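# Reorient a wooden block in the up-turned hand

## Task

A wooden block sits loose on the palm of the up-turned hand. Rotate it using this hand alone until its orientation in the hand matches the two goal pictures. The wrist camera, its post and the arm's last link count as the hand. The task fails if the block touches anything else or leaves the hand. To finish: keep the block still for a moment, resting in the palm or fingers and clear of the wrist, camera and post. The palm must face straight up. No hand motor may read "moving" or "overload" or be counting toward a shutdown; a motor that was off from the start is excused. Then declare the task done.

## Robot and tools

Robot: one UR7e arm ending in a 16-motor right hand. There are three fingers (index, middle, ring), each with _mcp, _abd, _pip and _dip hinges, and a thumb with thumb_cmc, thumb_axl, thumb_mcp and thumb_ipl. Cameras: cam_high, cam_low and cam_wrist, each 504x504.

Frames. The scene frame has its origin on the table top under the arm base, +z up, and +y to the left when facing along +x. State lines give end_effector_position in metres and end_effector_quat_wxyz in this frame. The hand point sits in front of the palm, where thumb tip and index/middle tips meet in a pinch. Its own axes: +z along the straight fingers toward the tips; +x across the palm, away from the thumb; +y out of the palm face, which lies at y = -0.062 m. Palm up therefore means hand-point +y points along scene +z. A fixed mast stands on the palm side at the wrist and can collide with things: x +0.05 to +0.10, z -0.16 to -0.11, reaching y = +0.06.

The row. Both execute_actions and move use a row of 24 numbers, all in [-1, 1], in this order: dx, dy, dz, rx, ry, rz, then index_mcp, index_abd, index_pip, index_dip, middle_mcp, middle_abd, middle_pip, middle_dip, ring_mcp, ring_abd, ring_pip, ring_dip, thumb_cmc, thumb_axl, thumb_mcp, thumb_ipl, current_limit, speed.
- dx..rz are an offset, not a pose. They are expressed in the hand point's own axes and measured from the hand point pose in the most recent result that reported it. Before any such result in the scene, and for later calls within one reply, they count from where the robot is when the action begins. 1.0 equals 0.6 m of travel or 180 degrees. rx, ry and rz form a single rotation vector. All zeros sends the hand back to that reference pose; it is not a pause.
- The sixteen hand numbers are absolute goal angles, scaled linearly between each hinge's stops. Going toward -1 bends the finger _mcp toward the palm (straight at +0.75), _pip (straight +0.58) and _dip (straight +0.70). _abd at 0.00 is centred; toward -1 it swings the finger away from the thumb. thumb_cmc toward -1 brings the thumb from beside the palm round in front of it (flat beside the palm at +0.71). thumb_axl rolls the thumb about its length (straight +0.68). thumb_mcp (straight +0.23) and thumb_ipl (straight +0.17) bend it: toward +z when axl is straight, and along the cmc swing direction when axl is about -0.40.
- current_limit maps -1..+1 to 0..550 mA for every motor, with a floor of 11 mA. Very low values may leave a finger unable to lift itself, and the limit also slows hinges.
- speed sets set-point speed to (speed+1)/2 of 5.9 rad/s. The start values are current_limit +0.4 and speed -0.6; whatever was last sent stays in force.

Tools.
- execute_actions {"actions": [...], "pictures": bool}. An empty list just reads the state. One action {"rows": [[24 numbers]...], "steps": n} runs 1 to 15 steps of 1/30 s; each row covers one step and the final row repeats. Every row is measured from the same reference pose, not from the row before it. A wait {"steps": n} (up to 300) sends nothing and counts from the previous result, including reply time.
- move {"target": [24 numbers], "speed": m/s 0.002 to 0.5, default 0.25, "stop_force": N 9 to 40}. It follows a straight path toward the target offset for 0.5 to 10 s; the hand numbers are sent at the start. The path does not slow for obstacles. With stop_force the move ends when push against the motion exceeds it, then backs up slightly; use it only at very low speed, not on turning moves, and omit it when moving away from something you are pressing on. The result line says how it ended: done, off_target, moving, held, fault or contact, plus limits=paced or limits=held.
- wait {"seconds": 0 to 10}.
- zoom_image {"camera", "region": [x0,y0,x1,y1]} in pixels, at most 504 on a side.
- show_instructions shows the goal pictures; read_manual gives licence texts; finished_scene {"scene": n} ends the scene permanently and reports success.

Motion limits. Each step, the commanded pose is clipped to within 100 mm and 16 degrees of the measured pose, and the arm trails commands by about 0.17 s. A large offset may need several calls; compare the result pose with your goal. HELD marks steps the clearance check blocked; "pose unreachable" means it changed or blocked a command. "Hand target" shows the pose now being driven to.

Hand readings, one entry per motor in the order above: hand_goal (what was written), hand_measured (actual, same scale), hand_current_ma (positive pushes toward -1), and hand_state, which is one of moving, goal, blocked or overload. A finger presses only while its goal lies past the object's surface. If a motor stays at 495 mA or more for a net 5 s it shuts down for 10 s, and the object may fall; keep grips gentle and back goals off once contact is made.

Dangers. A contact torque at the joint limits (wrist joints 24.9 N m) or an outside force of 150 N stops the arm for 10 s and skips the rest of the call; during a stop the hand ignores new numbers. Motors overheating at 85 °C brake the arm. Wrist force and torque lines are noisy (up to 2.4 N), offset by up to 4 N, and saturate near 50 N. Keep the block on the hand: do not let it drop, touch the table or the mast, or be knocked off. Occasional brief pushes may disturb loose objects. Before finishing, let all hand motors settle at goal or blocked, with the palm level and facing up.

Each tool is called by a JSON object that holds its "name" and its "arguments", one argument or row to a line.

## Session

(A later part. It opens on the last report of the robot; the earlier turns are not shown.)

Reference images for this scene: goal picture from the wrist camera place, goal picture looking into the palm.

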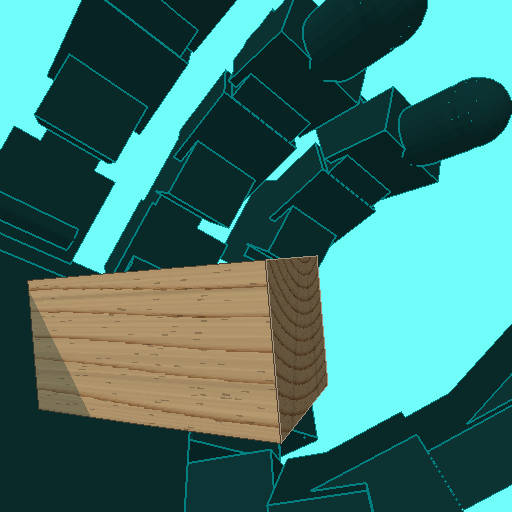

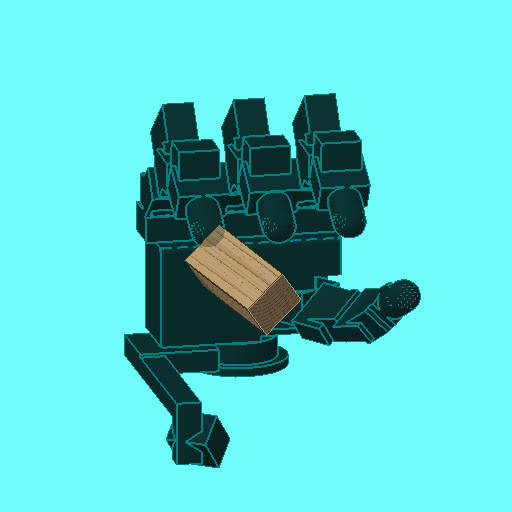

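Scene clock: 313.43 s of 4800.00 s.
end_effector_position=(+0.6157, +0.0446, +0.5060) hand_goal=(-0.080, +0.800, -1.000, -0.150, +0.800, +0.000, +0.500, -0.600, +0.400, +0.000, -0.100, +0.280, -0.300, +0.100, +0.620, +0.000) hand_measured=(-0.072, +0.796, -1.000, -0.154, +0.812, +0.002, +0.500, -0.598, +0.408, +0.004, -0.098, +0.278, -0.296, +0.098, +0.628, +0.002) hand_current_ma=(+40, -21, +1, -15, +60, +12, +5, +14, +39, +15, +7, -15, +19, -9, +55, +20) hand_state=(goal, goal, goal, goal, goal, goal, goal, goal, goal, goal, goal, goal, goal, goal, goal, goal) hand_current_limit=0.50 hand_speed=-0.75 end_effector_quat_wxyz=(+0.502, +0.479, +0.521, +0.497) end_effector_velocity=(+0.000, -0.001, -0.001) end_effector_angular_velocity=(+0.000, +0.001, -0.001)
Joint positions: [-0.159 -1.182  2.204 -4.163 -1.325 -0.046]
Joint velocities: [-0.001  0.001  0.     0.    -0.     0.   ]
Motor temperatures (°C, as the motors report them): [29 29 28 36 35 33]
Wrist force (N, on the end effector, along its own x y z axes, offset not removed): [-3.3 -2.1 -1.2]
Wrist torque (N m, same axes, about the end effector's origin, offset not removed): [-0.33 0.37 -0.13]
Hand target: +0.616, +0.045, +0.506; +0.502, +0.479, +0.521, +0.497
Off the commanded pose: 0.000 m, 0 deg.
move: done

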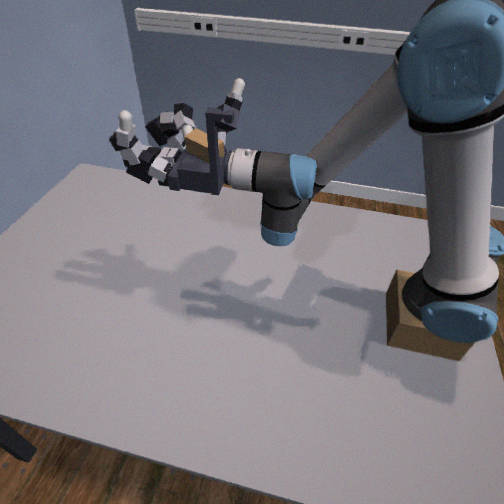

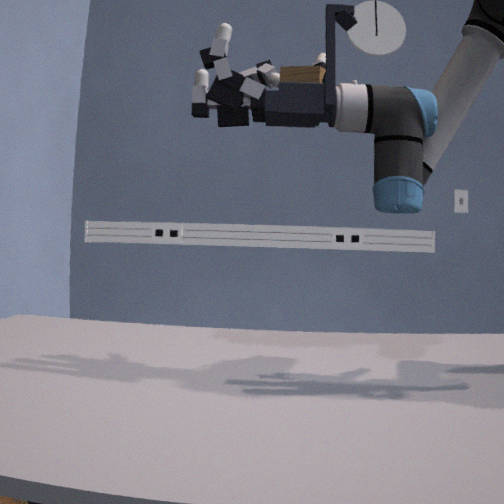

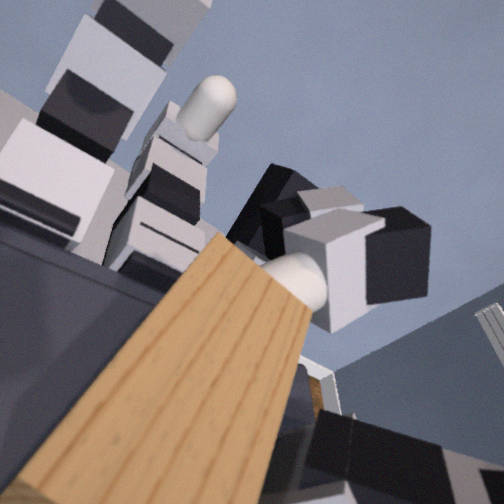

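Sweep once more, deeper.

{"name": "move", "arguments": {
  "target": [0,0,0,0,0,0,0.1,0,-1,-0.2,0.8,0,0.5,-0.6,0.4,0,-0.1,0.28,-0.1,0.1,0.62,0.0,0.5,-0.6]
}}

{"name": "move", "arguments": {
  "target": [0,0,0,0,0,0,-0.16,0,-1,0.02,0.8,0,0.5,-0.6,0.4,0,-0.1,0.28,-0.1,0.1,0.62,0.0,0.5,-0.6]
}}

{"name": "move", "arguments": {
  "target": [0,0,0,0,0,0,-0.2,0.7,-1,0.02,0.8,0,0.5,-0.6,0.4,0,-0.1,0.28,-0.1,0.1,0.62,0.0,0.5,-0.75]
}}

Scene clock: 319.03 s of 4800.00 s.
end_effector_position=(+0.6157, +0.0446, +0.5060) hand_goal=(+0.100, +0.000, -1.000, -0.200, +0.800, +0.000, +0.500, -0.600, +0.400, +0.000, -0.100, +0.280, -0.100, +0.100, +0.620, +0.000) hand_measured=(+0.102, +0.004, -1.000, -0.198, +0.812, +0.002, +0.500, -0.598, +0.408, +0.004, -0.098, +0.278, -0.094, +0.098, +0.628, +0.002) hand_current_ma=(+9, +14, +1, +12, +60, +12, +5, +14, +40, +15, +7, -15, +31, -9, +53, +19) hand_state=(goal, goal, goal, goal, goal, goal, goal, goal, goal, goal, goal, goal, goal, goal, goal, goal) hand_current_limit=0.50 hand_speed=-0.60 end_effector_quat_wxyz=(+0.502, +0.479, +0.521, +0.497) end_effector_velocity=(+0.000, -0.001, +0.001) end_effector_angular_velocity=(-0.000, -0.001, -0.001)
Joint positions: [-0.159 -1.182  2.204 -4.163 -1.325 -0.046]
Joint velocities: [-0.001 -0.    -0.001 -0.    -0.     0.   ]
Motor temperatures (°C, as the motors report them): [29 29 28 36 35 33]
Wrist force (N, on the end effector, along its own x y z axes, offset not removed): [-2.4 -1.6 -1.6]
Wrist torque (N m, same axes, about the end effector's origin, offset not removed): [-0.20 0.18 -0.08]
Hand target: +0.616, +0.045, +0.506; +0.502, +0.479, +0.521, +0.497
Off the commanded pose: 0.000 m, 0 deg.
After step 90, 1.60 s passed at rest.
move: done

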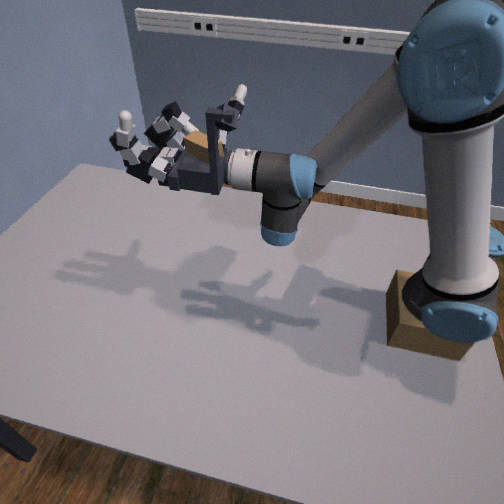

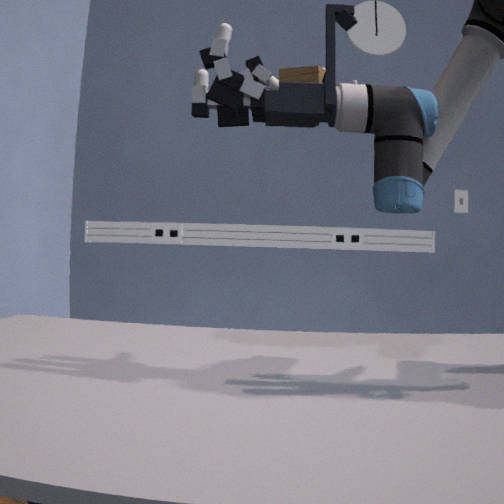

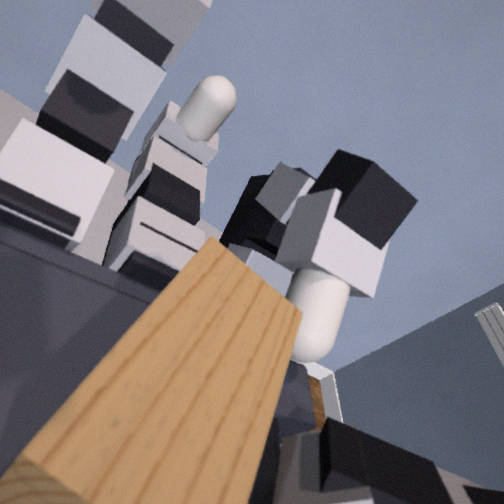

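Scene clock: 319.60 s of 4800.00 s.
end_effector_position=(+0.6157, +0.0446, +0.5060) hand_goal=(-0.160, +0.000, -1.000, +0.020, +0.800, +0.000, +0.500, -0.600, +0.400, +0.000, -0.100, +0.280, -0.100, +0.100, +0.620, +0.000) hand_measured=(-0.150, +0.004, -1.000, +0.016, +0.812, +0.002, +0.500, -0.598, +0.408, +0.004, -0.098, +0.278, -0.094, +0.098, +0.628, +0.002) hand_current_ma=(+51, +14, +1, -22, +60, +12, +5, +14, +40, +14, +7, -15, +31, -9, +53, +19) hand_state=(goal, goal, goal, goal, goal, goal, goal, goal, goal, goal, goal, goal, goal, goal, goal, goal) hand_current_limit=0.50 hand_speed=-0.60 end_effector_quat_wxyz=(+0.502, +0.479, +0.521, +0.497) end_effector_velocity=(+0.000, -0.000, -0.000) end_effector_angular_velocity=(+0.001, +0.002, +0.000)
Joint positions: [-0.159 -1.182  2.204 -4.163 -1.325 -0.046]
Joint velocities: [ 0.     0.    -0.     0.002  0.     0.   ]
Motor temperatures (°C, as the motors report them): [29 29 28 36 35 33]
Wrist force (N, on the end effector, along its own x y z axes, offset not removed): [0.0 -0.2 -1.1]
Wrist torque (N m, same axes, about the end effector's origin, offset not removed): [-0.05 -0.15 0.12]
Hand target: +0.616, +0.045, +0.506; +0.502, +0.479, +0.521, +0.497
Off the commanded pose: 0.000 m, 0 deg.
move: done

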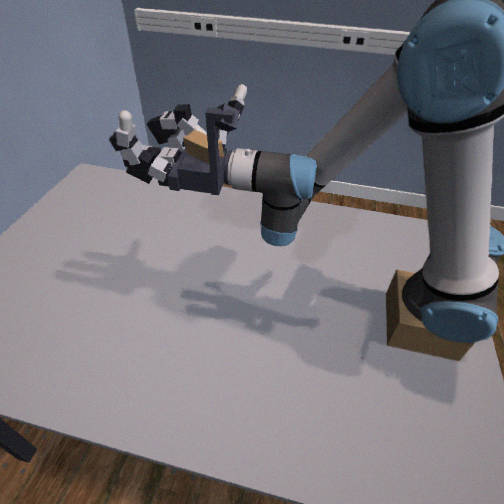

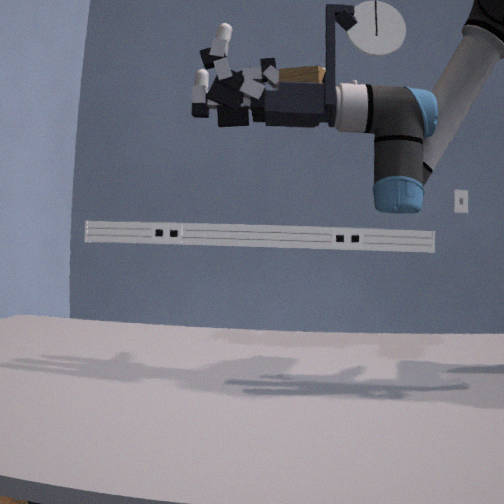

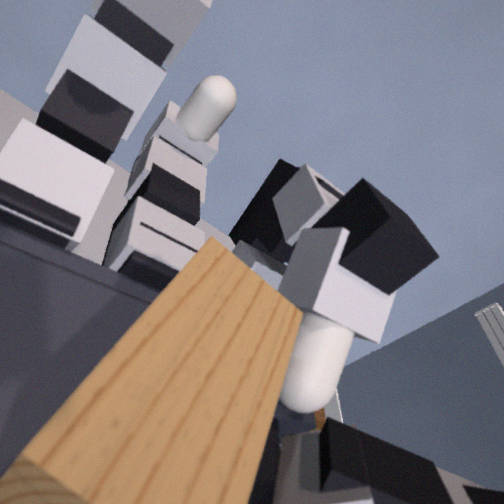

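Scene clock: 320.87 s of 4800.00 s.
end_effector_position=(+0.6157, +0.0446, +0.5060) hand_goal=(-0.200, +0.700, -1.000, +0.020, +0.800, +0.000, +0.500, -0.600, +0.400, +0.000, -0.100, +0.280, -0.100, +0.100, +0.620, +0.000) hand_measured=(-0.196, +0.698, -1.000, +0.022, +0.812, +0.002, +0.500, -0.598, +0.408, +0.004, -0.098, +0.278, -0.094, +0.098, +0.628, +0.002) hand_current_ma=(+23, -13, +1, +12, +60, +12, +5, +14, +40, +14, +7, -15, +31, -9, +53, +19) hand_state=(goal, goal, goal, goal, goal, goal, goal, goal, goal, goal, goal, goal, goal, goal, goal, goal) hand_current_limit=0.50 hand_speed=-0.75 end_effector_quat_wxyz=(+0.502, +0.479, +0.521, +0.497) end_effector_velocity=(+0.000, +0.000, +0.000) end_effector_angular_velocity=(-0.000, -0.000, +0.000)
Joint positions: [-0.159 -1.182  2.204 -4.163 -1.325 -0.046]
Joint velocities: [ 0.     0.    -0.001  0.     0.    -0.   ]
Motor temperatures (°C, as the motors report them): [29 29 28 36 35 33]
Wrist force (N, on the end effector, along its own x y z axes, offset not removed): [-1.8 -0.7 -1.3]
Wrist torque (N m, same axes, about the end effector's origin, offset not removed): [-0.10 0.09 -0.08]
Hand target: +0.616, +0.045, +0.506; +0.502, +0.479, +0.521, +0.497
Off the commanded pose: 0.000 m, 0 deg.
move: done

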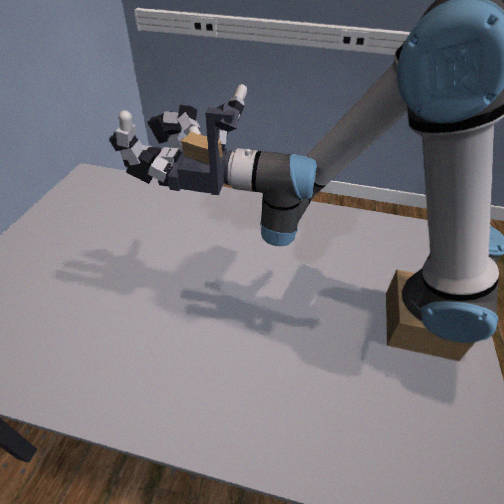

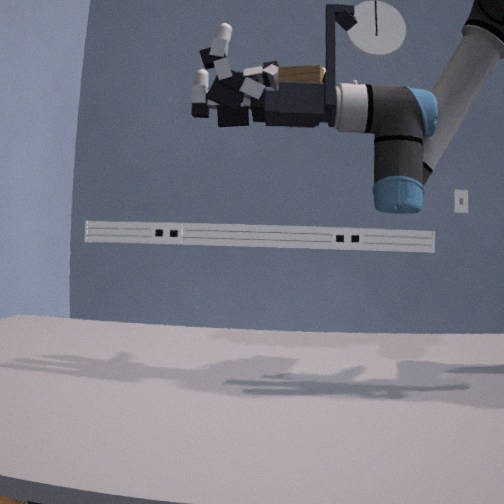

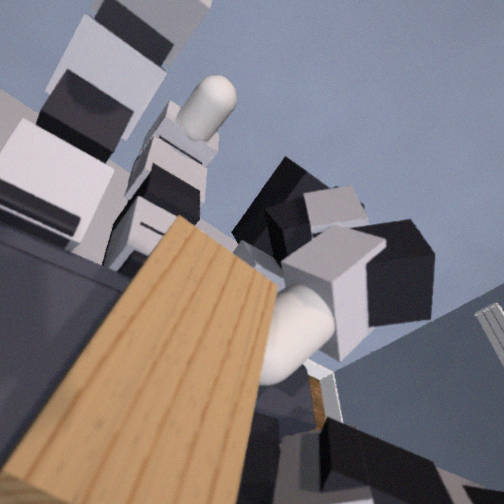

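{"name": "move", "arguments": {
  "target": [0,0,0,0.165,0,0,0.45,0,0.1,0.28,0.76,0,0.2,-0.5,0.45,0,0.1,0.28,-0.1,0.1,0.62,0,0.5,-0.5],
  "speed": 0.1
}}

Scene clock: 326.03 s of 4800.00 s.
end_effector_position=(+0.6154, +0.0447, +0.5058) hand_goal=(+0.450, +0.000, +0.100, +0.280, +0.760, +0.000, +0.200, -0.500, +0.450, +0.000, +0.100, +0.280, -0.100, +0.100, +0.620, +0.000) hand_measured=(+0.458, +0.002, +0.100, +0.278, +0.786, +0.002, +0.208, -0.502, +0.460, +0.004, +0.100, +0.278, -0.094, +0.098, +0.626, +0.002) hand_current_ma=(+49, +13, +1, -13, +143, +11, +44, -13, +53, +14, +1, -12, +31, -9, +44, +19) hand_state=(goal, goal, goal, goal, blocked, goal, goal, goal, goal, goal, goal, goal, goal, goal, goal, goal) hand_current_limit=0.50 hand_speed=-0.50 end_effector_quat_wxyz=(+0.363, +0.591, +0.630, +0.348) end_effector_velocity=(+0.000, -0.000, +0.000) end_effector_angular_velocity=(-0.001, +0.018, -0.001)
Joint positions: [-0.151 -1.606  2.229 -3.238 -1.387 -0.159]
Joint velocities: [ 0.    -0.011 -0.007  0.037 -0.003 -0.003]
Motor temperatures (°C, as the motors report them): [29 29 28 36 35 33]
Wrist force (N, on the end effector, along its own x y z axes, offset not removed): [-1.6 -2.1 -1.3]
Wrist torque (N m, same axes, about the end effector's origin, offset not removed): [-0.15 0.08 -0.07]
Hand target: +0.615, +0.045, +0.506; +0.362, +0.592, +0.631, +0.347
Off the commanded pose: 0.000 m, 0 deg.
move: done

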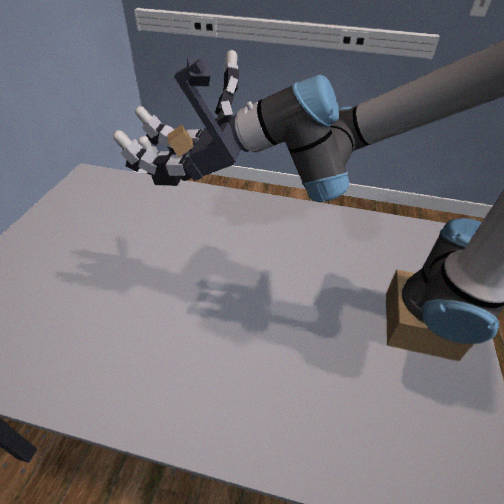

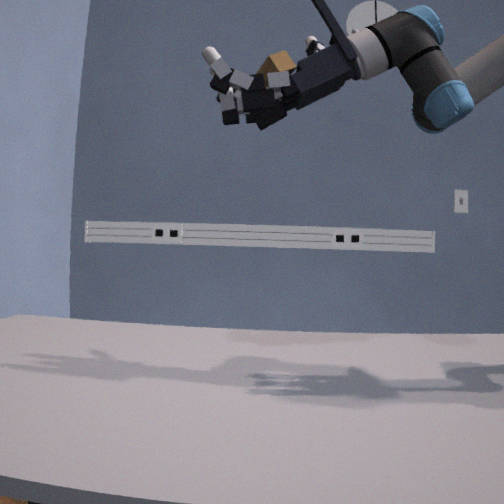

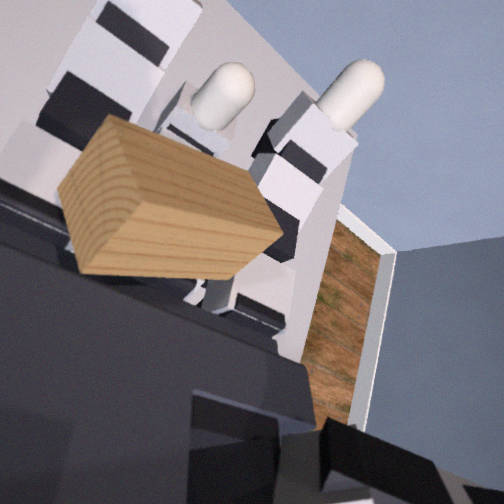

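{"name": "move", "arguments": {
  "target": [0,0,0,0,0,0,0.72,0,0.3,-0.5,0.76,0,0.3,-0.5,0,0,0.3,0.28,-0.1,0.1,0.62,0,0.5,-0.85]
}}

Scene clock: 333.33 s of 4800.00 s.
end_effector_position=(+0.6154, +0.0447, +0.5058) hand_goal=(+0.720, +0.000, +0.300, -0.500, +0.760, +0.000, +0.300, -0.500, +0.000, +0.000, +0.300, +0.280, -0.100, +0.100, +0.620, +0.000) hand_measured=(+0.728, +0.002, +0.300, -0.496, +0.786, +0.002, +0.300, -0.502, +0.026, +0.004, +0.300, +0.278, -0.094, +0.098, +0.626, +0.002) hand_current_ma=(+43, +13, +2, +17, +141, +11, +0, -13, +140, +14, +1, -12, +31, -9, +44, +19) hand_state=(goal, goal, goal, goal, blocked, goal, goal, goal, blocked, goal, goal, goal, goal, goal, goal, goal) hand_current_limit=0.50 hand_speed=-0.85 end_effector_quat_wxyz=(+0.363, +0.591, +0.630, +0.348) end_effector_velocity=(-0.000, -0.000, -0.000) end_effector_angular_velocity=(+0.000, +0.000, -0.000)
Joint positions: [-0.151 -1.606  2.229 -3.238 -1.387 -0.159]
Joint velocities: [-0.    -0.001  0.001  0.     0.     0.   ]
Motor temperatures (°C, as the motors report them): [29 29 28 36 35 33]
Wrist force (N, on the end effector, along its own x y z axes, offset not removed): [-1.7 -0.8 0.4]
Wrist torque (N m, same axes, about the end effector's origin, offset not removed): [-0.18 -0.02 -0.02]
Hand target: +0.615, +0.045, +0.506; +0.363, +0.591, +0.630, +0.348
Off the commanded pose: 0.000 m, 0 deg.
After step 90, 1.90 s passed at rest.
move: done

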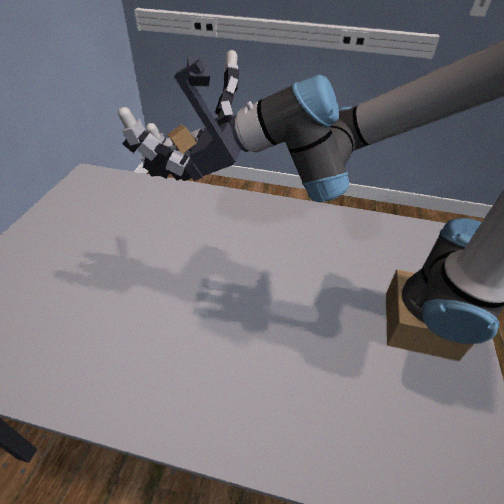

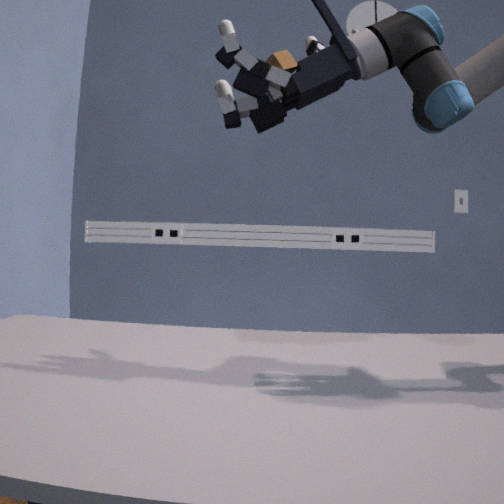

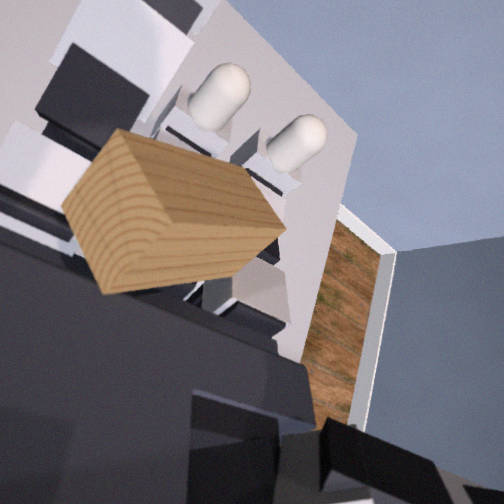

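{"name": "move", "arguments": {
  "target": [0,0,0,-0.05,0,0,0.9,0,0.2,-0.5,0.68,0,0.3,-0.5,-0.3,0,0.5,0.5,-0.1,0.68,-0.6,0.3,0.5,-0.8],
  "speed": 0.1
}}

{"name": "zoom_image", "arguments": {
  "camera": "cam_high",
  "region": [100,60,260,210]
}}

Scene clock: 340.83 s of 4800.00 s.
end_effector_position=(+0.6154, +0.0447, +0.5058) hand_goal=(+0.900, +0.000, +0.200, -0.500, +0.680, +0.000, +0.300, -0.500, -0.300, +0.000, +0.500, +0.500, -0.100, +0.680, -0.600, +0.300) hand_measured=(+0.906, +0.002, +0.208, -0.496, +0.708, +0.002, +0.300, -0.502, -0.280, +0.004, +0.500, +0.498, -0.094, +0.680, -0.604, +0.298) hand_current_ma=(+39, +13, +43, +16, +154, +11, +1, -13, +105, +14, -3, -13, +31, +3, -20, -14) hand_state=(goal, goal, goal, goal, blocked, goal, goal, goal, goal, goal, goal, goal, goal, goal, goal, goal) hand_current_limit=0.50 hand_speed=-0.80 end_effector_quat_wxyz=(+0.408, +0.561, +0.601, +0.396) end_effector_velocity=(+0.000, -0.000, -0.000) end_effector_angular_velocity=(+0.000, +0.001, -0.000)
Joint positions: [-0.158 -1.495  2.264 -3.542 -1.358 -0.13 ]
Joint velocities: [ 0.  0.  0.  0. -0.  0.]
Motor temperatures (°C, as the motors report them): [29 29 28 36 35 33]
Wrist force (N, on the end effector, along its own x y z axes, offset not removed): [-1.6 0.1 -0.9]
Wrist torque (N m, same axes, about the end effector's origin, offset not removed): [0.09 0.00 -0.03]
Hand target: +0.615, +0.045, +0.506; +0.408, +0.561, +0.601, +0.396
Off the commanded pose: 0.000 m, 0 deg.
After step 90, 1.03 s passed at rest.
move: done

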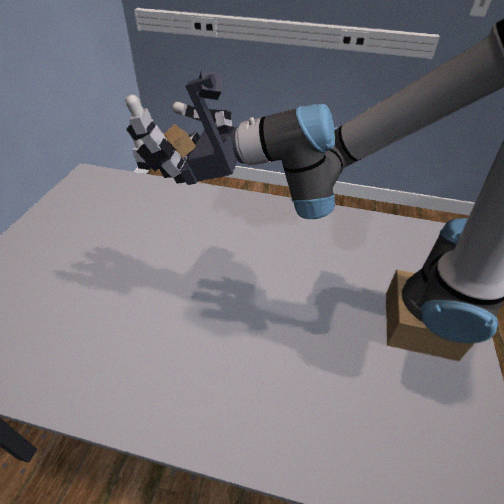

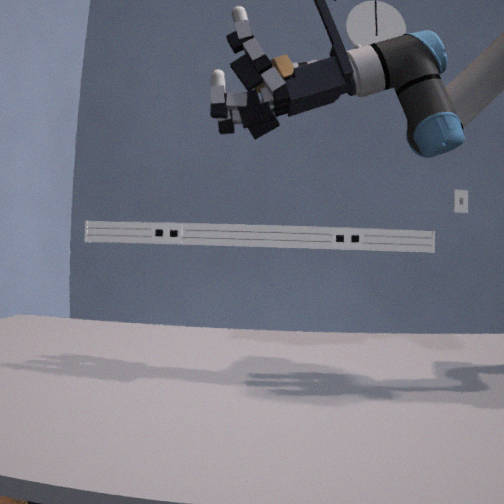

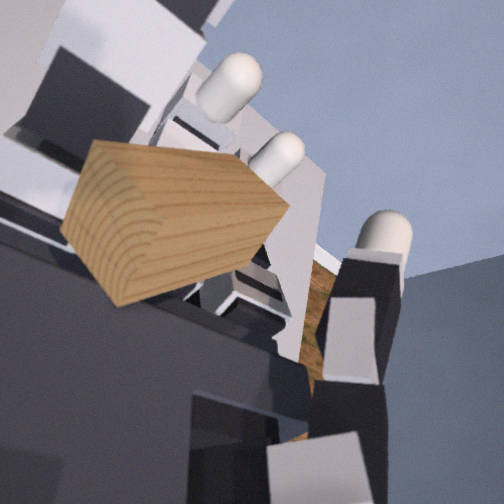

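Region (100, 60, 260, 210) of cam_high's 504x504 image, scaled by 3.150, with more detail than that image has; it fills the top 472 rows of this view, and the rest is white.

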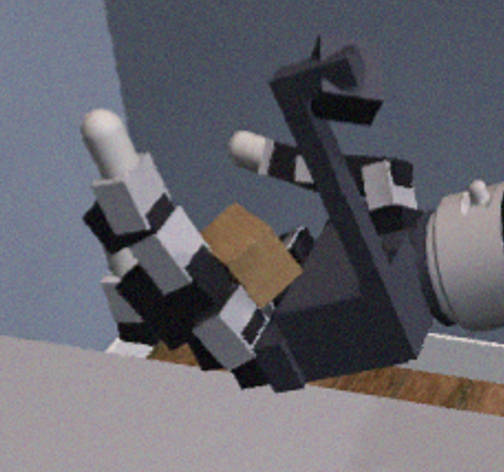

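Use the thumb tip to push the far end toward the ring side.

{"name": "move", "arguments": {
  "target": [0,0,0,0,0,0,0.9,0,0.2,-0.5,0.72,0,0.5,-0.6,-0.3,0,0.5,0.5,-0.2,0.68,-0.8,0.1,0.5,-0.8]
}}

{"name": "move", "arguments": {
  "target": [0,0,0,0,0,0,0.9,0,0.2,-0.5,0.72,0,0.5,-0.6,-0.3,0,0.5,0.5,-0.55,0.6,-0.82,0.1,0.5,-0.85]
}}

Scene clock: 348.67 s of 4800.00 s.
end_effector_position=(+0.6154, +0.0447, +0.5058) hand_goal=(+0.900, +0.000, +0.200, -0.500, +0.720, +0.000, +0.500, -0.600, -0.300, +0.000, +0.500, +0.500, -0.200, +0.680, -0.800, +0.100) hand_measured=(+0.906, +0.002, +0.208, -0.496, +0.730, +0.002, +0.500, -0.598, -0.280, +0.004, +0.500, +0.498, -0.196, +0.680, -0.802, +0.100) hand_current_ma=(+39, +13, +43, +16, +57, +11, -1, +15, +103, +14, -3, -13, +22, +4, -8, +5) hand_state=(goal, goal, goal, goal, goal, goal, goal, goal, goal, goal, goal, goal, goal, goal, goal, goal) hand_current_limit=0.50 hand_speed=-0.80 end_effector_quat_wxyz=(+0.408, +0.561, +0.601, +0.396) end_effector_velocity=(+0.000, -0.000, +0.001) end_effector_angular_velocity=(+0.000, -0.001, -0.000)
Joint positions: [-0.158 -1.495  2.264 -3.542 -1.358 -0.13 ]
Joint velocities: [-0.    -0.    -0.002  0.001  0.     0.   ]
Motor temperatures (°C, as the motors report them): [29 29 28 36 35 33]
Wrist force (N, on the end effector, along its own x y z axes, offset not removed): [-1.2 -0.2 -0.6]
Wrist torque (N m, same axes, about the end effector's origin, offset not removed): [0.02 -0.07 0.04]
Hand target: +0.615, +0.045, +0.506; +0.408, +0.561, +0.601, +0.396
Off the commanded pose: 0.000 m, 0 deg.
After step 90, 4.03 s passed at rest.
move: done

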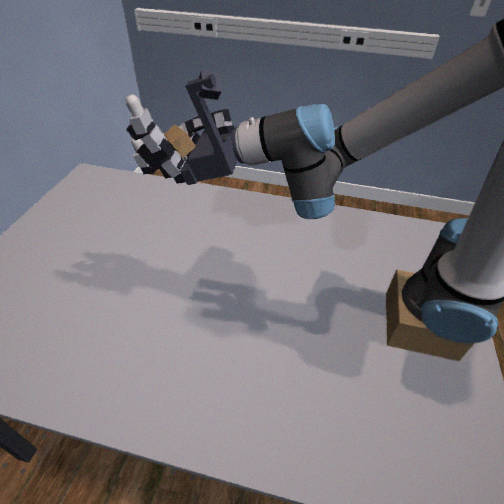

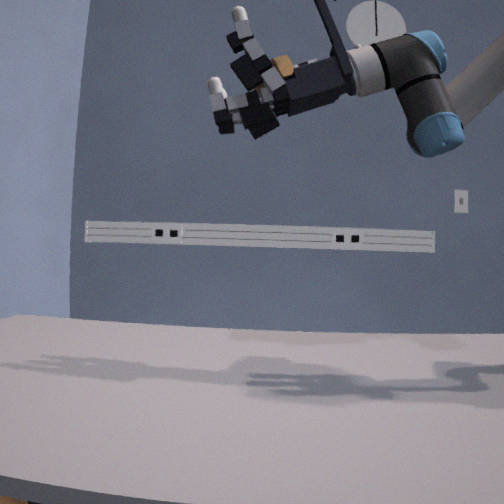

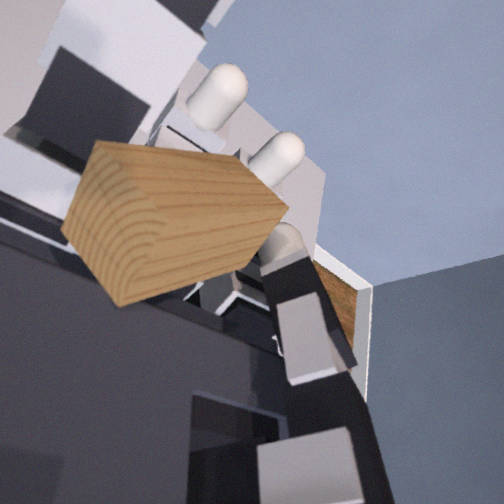

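Scene clock: 349.90 s of 4800.00 s.
end_effector_position=(+0.6154, +0.0447, +0.5058) hand_goal=(+0.900, +0.000, +0.200, -0.500, +0.720, +0.000, +0.500, -0.600, -0.300, +0.000, +0.500, +0.500, -0.550, +0.600, -0.820, +0.100) hand_measured=(+0.906, +0.002, +0.208, -0.496, +0.730, +0.002, +0.500, -0.598, -0.280, +0.004, +0.500, +0.498, -0.546, +0.608, -0.824, +0.100) hand_current_ma=(+39, +13, +43, +16, +57, +11, -1, +15, +103, +14, -3, -13, +20, +55, -21, +5) hand_state=(goal, goal, goal, goal, goal, goal, goal, goal, goal, goal, goal, goal, goal, goal, goal, goal) hand_current_limit=0.50 hand_speed=-0.85 end_effector_quat_wxyz=(+0.408, +0.561, +0.601, +0.396) end_effector_velocity=(-0.000, -0.000, +0.001) end_effector_angular_velocity=(-0.000, -0.001, -0.000)
Joint positions: [-0.158 -1.495  2.264 -3.542 -1.358 -0.13 ]
Joint velocities: [-0.    -0.001 -0.    -0.     0.    -0.   ]
Motor temperatures (°C, as the motors report them): [29 29 28 36 35 33]
Wrist force (N, on the end effector, along its own x y z axes, offset not removed): [-3.4 -0.5 0.3]
Wrist torque (N m, same axes, about the end effector's origin, offset not removed): [-0.03 0.29 -0.20]
Hand target: +0.615, +0.045, +0.506; +0.408, +0.561, +0.601, +0.396
Off the commanded pose: 0.000 m, 0 deg.
move: done

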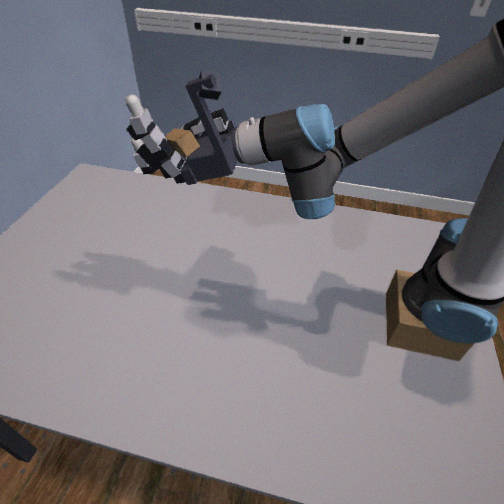

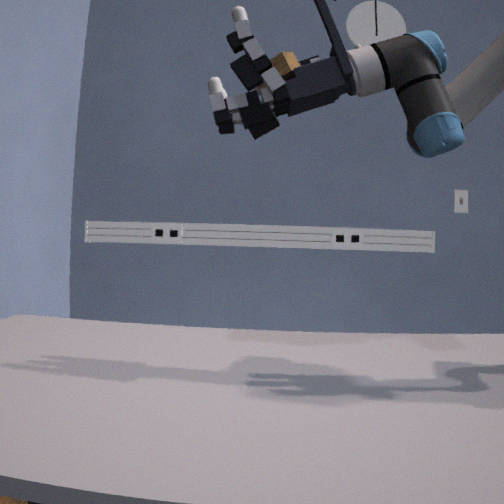

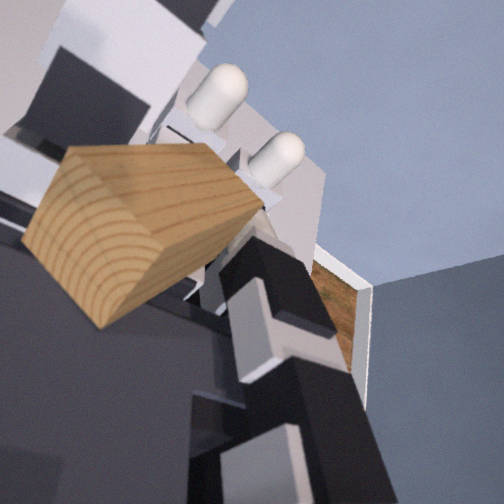

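{"name": "move", "arguments": {
  "target": [0,0,0,0,0,0,0.9,0,0.2,-0.5,0.72,0,0.5,-0.6,0.1,0.8,-1,-0.2,-0.55,0.6,-0.82,0.1,0.5,-0.6]
}}

{"name": "move", "arguments": {
  "target": [0,0,0,0,0,0,0.9,0,0.2,-0.5,0.72,0,0.5,-0.6,0.05,-0.4,-1,-0.2,-0.55,0.6,-0.82,0.1,0.5,-0.8]
}}

Scene clock: 356.33 s of 4800.00 s.
end_effector_position=(+0.6154, +0.0447, +0.5058) hand_goal=(+0.900, +0.000, +0.200, -0.500, +0.720, +0.000, +0.500, -0.600, +0.100, +0.800, -1.000, -0.200, -0.550, +0.600, -0.820, +0.100) hand_measured=(+0.906, +0.002, +0.208, -0.496, +0.738, +0.002, +0.500, -0.598, +0.136, +0.790, -0.700, -0.190, -0.548, +0.604, -0.824, +0.100) hand_current_ma=(+39, +13, +43, +16, +97, +11, -1, +15, +196, -42, +411, +57, +13, +28, -25, +3) hand_state=(goal, goal, goal, goal, goal, goal, goal, goal, blocked, goal, blocked, goal, goal, goal, goal, goal) hand_current_limit=0.50 hand_speed=-0.60 end_effector_quat_wxyz=(+0.408, +0.561, +0.601, +0.396) end_effector_velocity=(+0.000, +0.000, +0.000) end_effector_angular_velocity=(-0.000, -0.001, +0.000)
Joint positions: [-0.158 -1.495  2.264 -3.542 -1.358 -0.13 ]
Joint velocities: [ 0.     0.    -0.    -0.001 -0.    -0.   ]
Motor temperatures (°C, as the motors report them): [29 29 28 36 35 33]
Wrist force (N, on the end effector, along its own x y z axes, offset not removed): [-1.9 -1.3 -1.1]
Wrist torque (N m, same axes, about the end effector's origin, offset not removed): [-0.15 0.07 -0.12]
Hand target: +0.615, +0.045, +0.506; +0.408, +0.561, +0.601, +0.396
Off the commanded pose: 0.000 m, 0 deg.
After step 90, 1.80 s passed at rest.
move: done

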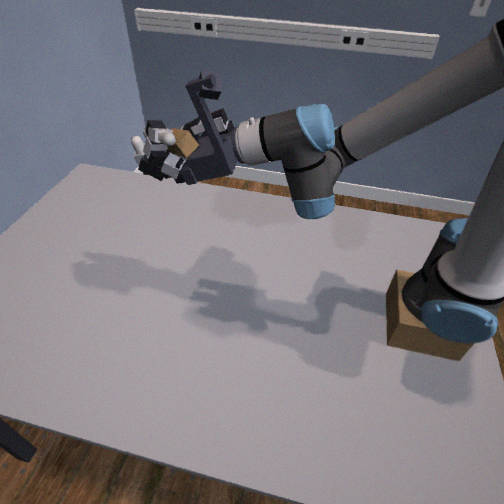

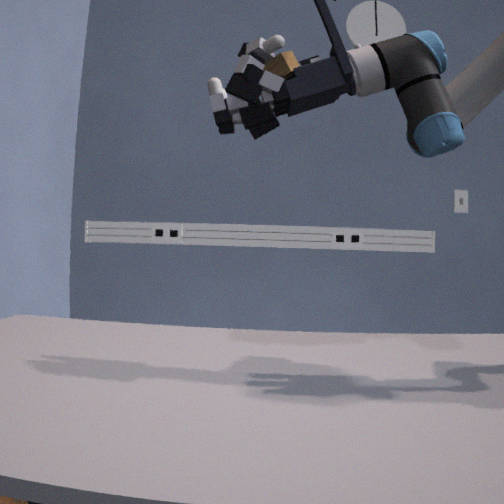

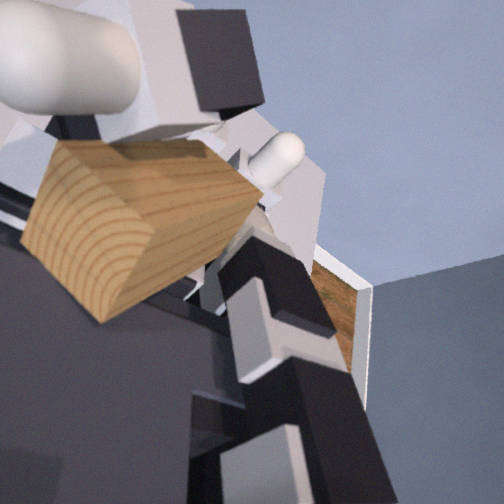

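Scene clock: 358.73 s of 4800.00 s.
end_effector_position=(+0.6154, +0.0447, +0.5058) hand_goal=(+0.900, +0.000, +0.200, -0.500, +0.720, +0.000, +0.500, -0.600, +0.050, -0.400, -1.000, -0.200, -0.550, +0.600, -0.820, +0.100) hand_measured=(+0.906, +0.002, +0.208, -0.496, +0.748, +0.002, +0.500, -0.598, +0.034, -0.362, -0.752, -0.168, -0.542, +0.646, -0.828, +0.100) hand_current_ma=(+39, +13, +43, +16, +148, +11, +0, +15, -88, +168, +412, +168, +44, +307, -46, -3) hand_state=(goal, goal, goal, goal, blocked, goal, goal, goal, goal, blocked, blocked, blocked, goal, blocked, goal, goal) hand_current_limit=0.50 hand_speed=-0.80 end_effector_quat_wxyz=(+0.408, +0.561, +0.601, +0.396) end_effector_velocity=(-0.000, +0.001, +0.000) end_effector_angular_velocity=(-0.000, -0.001, +0.001)
Joint positions: [-0.158 -1.495  2.264 -3.542 -1.358 -0.13 ]
Joint velocities: [ 0.001 -0.     0.    -0.001  0.    -0.   ]
Motor temperatures (°C, as the motors report them): [29 29 28 36 35 33]
Wrist force (N, on the end effector, along its own x y z axes, offset not removed): [0.1 -0.2 0.1]
Wrist torque (N m, same axes, about the end effector's origin, offset not removed): [-0.05 -0.27 0.12]
Hand target: +0.615, +0.045, +0.506; +0.408, +0.561, +0.601, +0.396
Off the commanded pose: 0.000 m, 0 deg.
move: done

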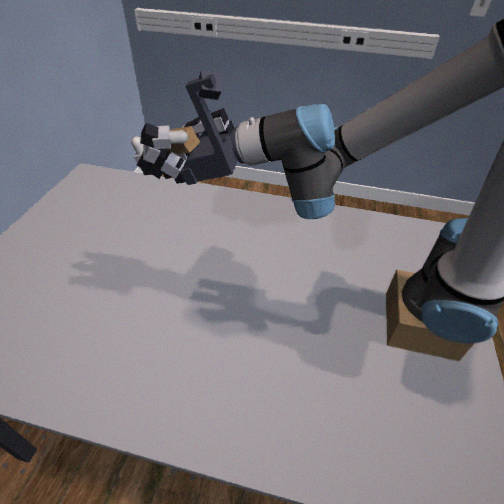

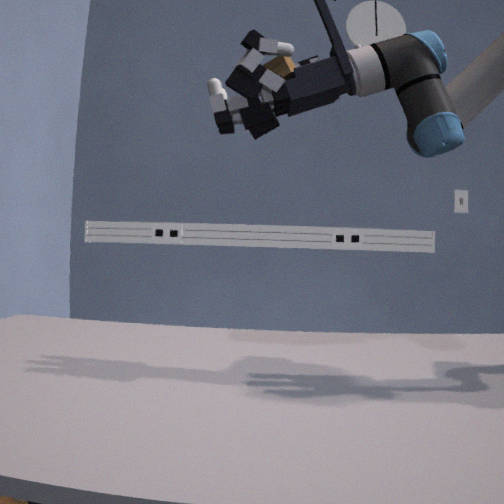

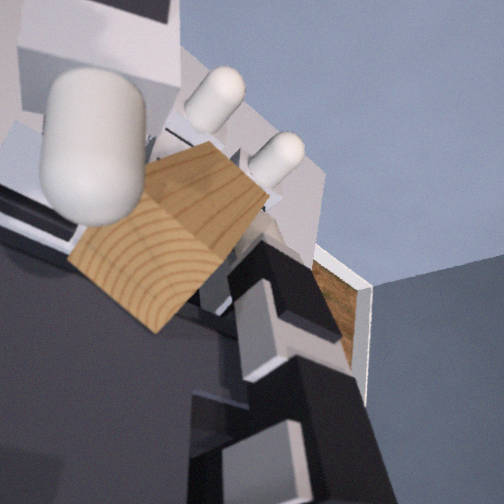

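{"name": "execute_actions", "arguments": {
  "actions": []
}}

{"name": "show_instructions", "arguments": {

}}

{"name": "move", "arguments": {
  "target": [0,0,0,0.06,0,0,0.4,-0.1,-0.1,0.28,0.95,0,0.5,-0.6,0.4,0.1,-0.1,0.28,-0.2,0.6,0,0.1,0.5,-0.8],
  "speed": 0.1
}}

Scene clock: 382.77 s of 4800.00 s.
end_effector_position=(+0.6154, +0.0447, +0.5058) hand_goal=(+0.900, +0.000, +0.200, -0.500, +0.720, +0.000, +0.500, -0.600, +0.050, -0.400, -1.000, -0.200, -0.550, +0.600, -0.820, +0.100) hand_measured=(+0.906, +0.002, +0.208, -0.496, +0.748, +0.002, +0.500, -0.598, +0.034, -0.362, -0.752, -0.168, -0.542, +0.646, -0.828, +0.100) hand_current_ma=(+39, +13, +43, +16, +148, +11, +0, +15, -88, +168, +413, +168, +44, +307, -46, -3) hand_state=(goal, goal, goal, goal, blocked, goal, goal, goal, goal, blocked, blocked, blocked, goal, blocked, goal, goal) hand_current_limit=0.50 hand_speed=-0.80 end_effector_quat_wxyz=(+0.408, +0.561, +0.601, +0.396) end_effector_velocity=(+0.001, -0.001, +0.001) end_effector_angular_velocity=(-0.000, -0.002, -0.001)
Joint positions: [-0.158 -1.495  2.264 -3.542 -1.358 -0.13 ]
Joint velocities: [-0.001  0.    -0.003  0.    -0.     0.   ]
Motor temperatures (°C, as the motors report them): [29 29 28 36 35 33]
Wrist force (N, on the end effector, along its own x y z axes, offset not removed): [-1.4 -1.2 -0.2]
Wrist torque (N m, same axes, about the end effector's origin, offset not removed): [-0.18 -0.06 -0.03]
Hand target: +0.615, +0.045, +0.506; +0.408, +0.561, +0.601, +0.396
Off the commanded pose: 0.000 m, 0 deg.
Steps of this call (steps 1 to 90: nothing new was sent; then 21.03 s passed at rest). Readings (end_effector_position | what the end effector reports):
1: (+0.6154, +0.0447, +0.5058) | hand_goal=(+0.900, +0.000, +0.200, -0.500, +0.720, +0.000, +0.500, -0.600, +0.050, -0.400, -1.000, -0.200, -0.550, +0.600, -0.820, +0.100) hand_measured=(+0.906, +0.002, +0.208, -0.496, +0.748, +0.002, +0.500, -0.598, +0.034, -0.362, -0.752, -0.168, -0.542, +0.646, -0.828, +0.100) hand_current_ma=(+39, +13, +43, +16, +148, +11, +0, +15, -88, +168, +413, +168, +44, +307, -46, -3) hand_state=(goal, goal, goal, goal, blocked, goal, goal, goal, goal, blocked, blocked, blocked, goal, blocked, goal, goal) hand_current_limit=0.50 hand_speed=-0.80
2: (+0.6154, +0.0447, +0.5058) | hand_goal=(+0.900, +0.000, +0.200, -0.500, +0.720, +0.000, +0.500, -0.600, +0.050, -0.400, -1.000, -0.200, -0.550, +0.600, -0.820, +0.100) hand_measured=(+0.906, +0.002, +0.208, -0.496, +0.748, +0.002, +0.500, -0.598, +0.034, -0.362, -0.752, -0.168, -0.542, +0.646, -0.828, +0.100) hand_current_ma=(+39, +13, +43, +16, +148, +11, +0, +15, -88, +168, +413, +168, +44, +307, -46, -3) hand_state=(goal, goal, goal, goal, blocked, goal, goal, goal, goal, blocked, blocked, blocked, goal, blocked, goal, goal) hand_current_limit=0.50 hand_speed=-0.80
4: (+0.6154, +0.0447, +0.5058) | hand_goal=(+0.900, +0.000, +0.200, -0.500, +0.720, +0.000, +0.500, -0.600, +0.050, -0.400, -1.000, -0.200, -0.550, +0.600, -0.820, +0.100) hand_measured=(+0.906, +0.002, +0.208, -0.496, +0.748, +0.002, +0.500, -0.598, +0.034, -0.362, -0.752, -0.168, -0.542, +0.646, -0.828, +0.100) hand_current_ma=(+39, +13, +43, +16, +148, +11, +0, +15, -88, +168, +413, +168, +44, +307, -46, -3) hand_state=(goal, goal, goal, goal, blocked, goal, goal, goal, goal, blocked, blocked, blocked, goal, blocked, goal, goal) hand_current_limit=0.50 hand_speed=-0.80
8: (+0.6154, +0.0447, +0.5058) | hand_goal=(+0.900, +0.000, +0.200, -0.500, +0.720, +0.000, +0.500, -0.600, +0.050, -0.400, -1.000, -0.200, -0.550, +0.600, -0.820, +0.100) hand_measured=(+0.906, +0.002, +0.208, -0.496, +0.748, +0.002, +0.500, -0.598, +0.034, -0.362, -0.752, -0.168, -0.542, +0.646, -0.828, +0.100) hand_current_ma=(+39, +13, +43, +16, +148, +11, +0, +15, -88, +168, +413, +168, +44, +307, -46, -3) hand_state=(goal, goal, goal, goal, blocked, goal, goal, goal, goal, blocked, blocked, blocked, goal, blocked, goal, goal) hand_current_limit=0.50 hand_speed=-0.80
90: the state above

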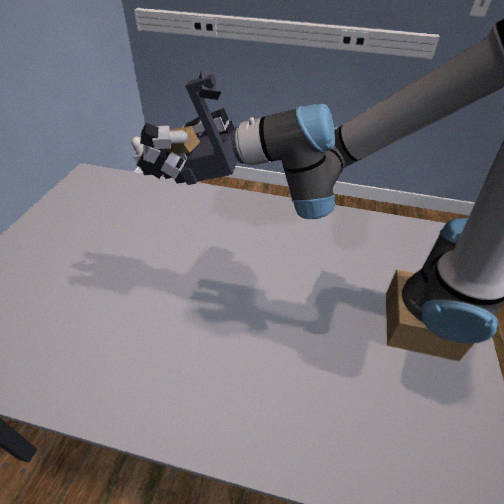

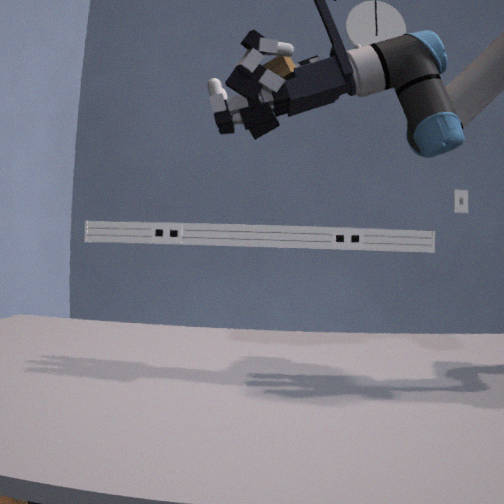

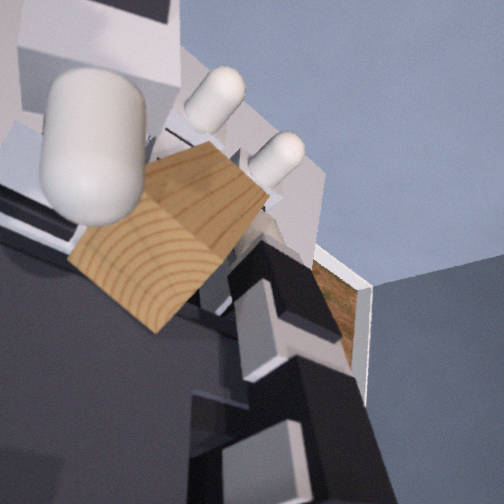

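Reference images for this scene: goal picture from the wrist camera place, goal picture looking into the palm.

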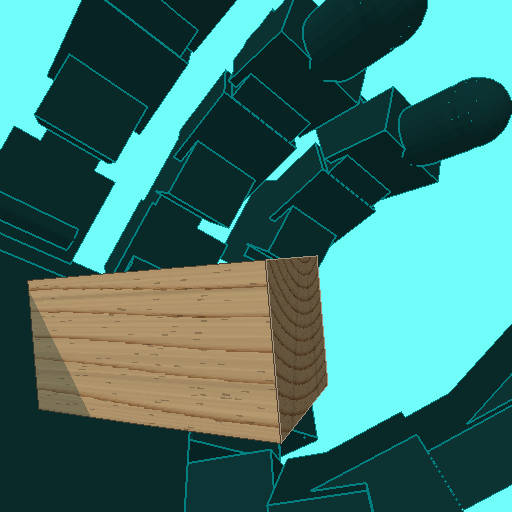

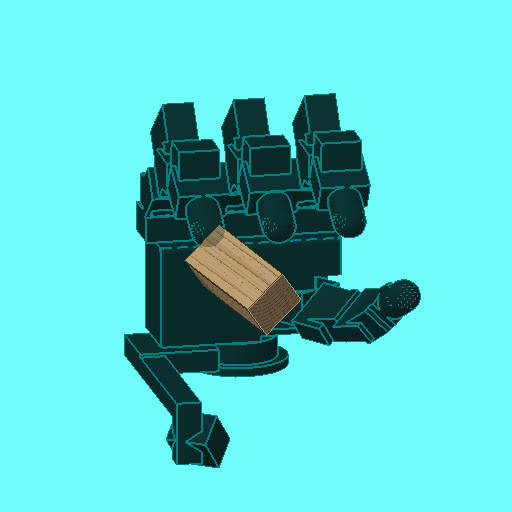

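Scene clock: 385.20 s of 4800.00 s.
end_effector_position=(+0.6153, +0.0447, +0.5058) hand_goal=(+0.400, -0.100, -0.100, +0.280, +0.950, +0.000, +0.500, -0.600, +0.400, +0.100, -0.100, +0.280, -0.200, +0.600, +0.000, +0.100) hand_measured=(+0.424, -0.098, -0.092, +0.278, +0.960, +0.002, +0.504, -0.596, +0.408, +0.096, -0.100, +0.278, -0.198, +0.604, -0.012, +0.100) hand_current_ma=(+134, +13, +37, -14, +57, +11, +17, +22, +48, -18, -2, -13, +7, +26, -73, -7) hand_state=(blocked, goal, goal, goal, goal, goal, goal, goal, goal, goal, goal, goal, goal, goal, goal, goal) hand_current_limit=0.50 hand_speed=-0.80 end_effector_quat_wxyz=(+0.354, +0.597, +0.636, +0.338) end_effector_velocity=(+0.000, -0.000, -0.000) end_effector_angular_velocity=(+0.000, +0.000, -0.000)
Joint positions: [-0.149 -1.625  2.218 -3.177 -1.394 -0.163]
Joint velocities: [-0.     0.001 -0.    -0.    -0.     0.   ]
Motor temperatures (°C, as the motors report them): [29 29 28 36 35 33]
Wrist force (N, on the end effector, along its own x y z axes, offset not removed): [-2.4 -1.3 -0.2]
Wrist torque (N m, same axes, about the end effector's origin, offset not removed): [-0.10 0.11 -0.15]
Hand target: +0.615, +0.045, +0.506; +0.354, +0.597, +0.636, +0.338
Off the commanded pose: 0.000 m, 0 deg.
move: done

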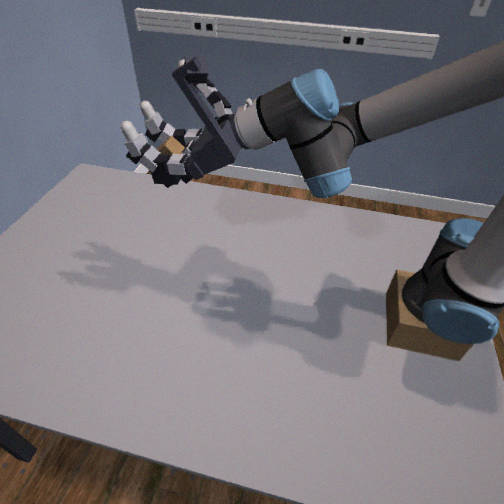

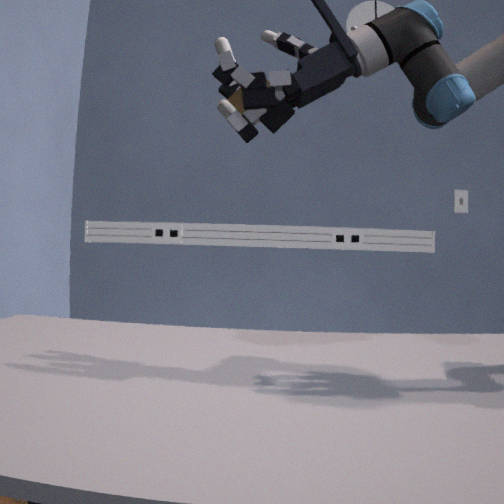

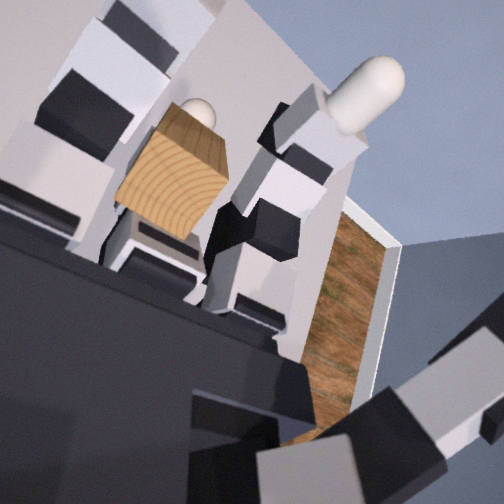

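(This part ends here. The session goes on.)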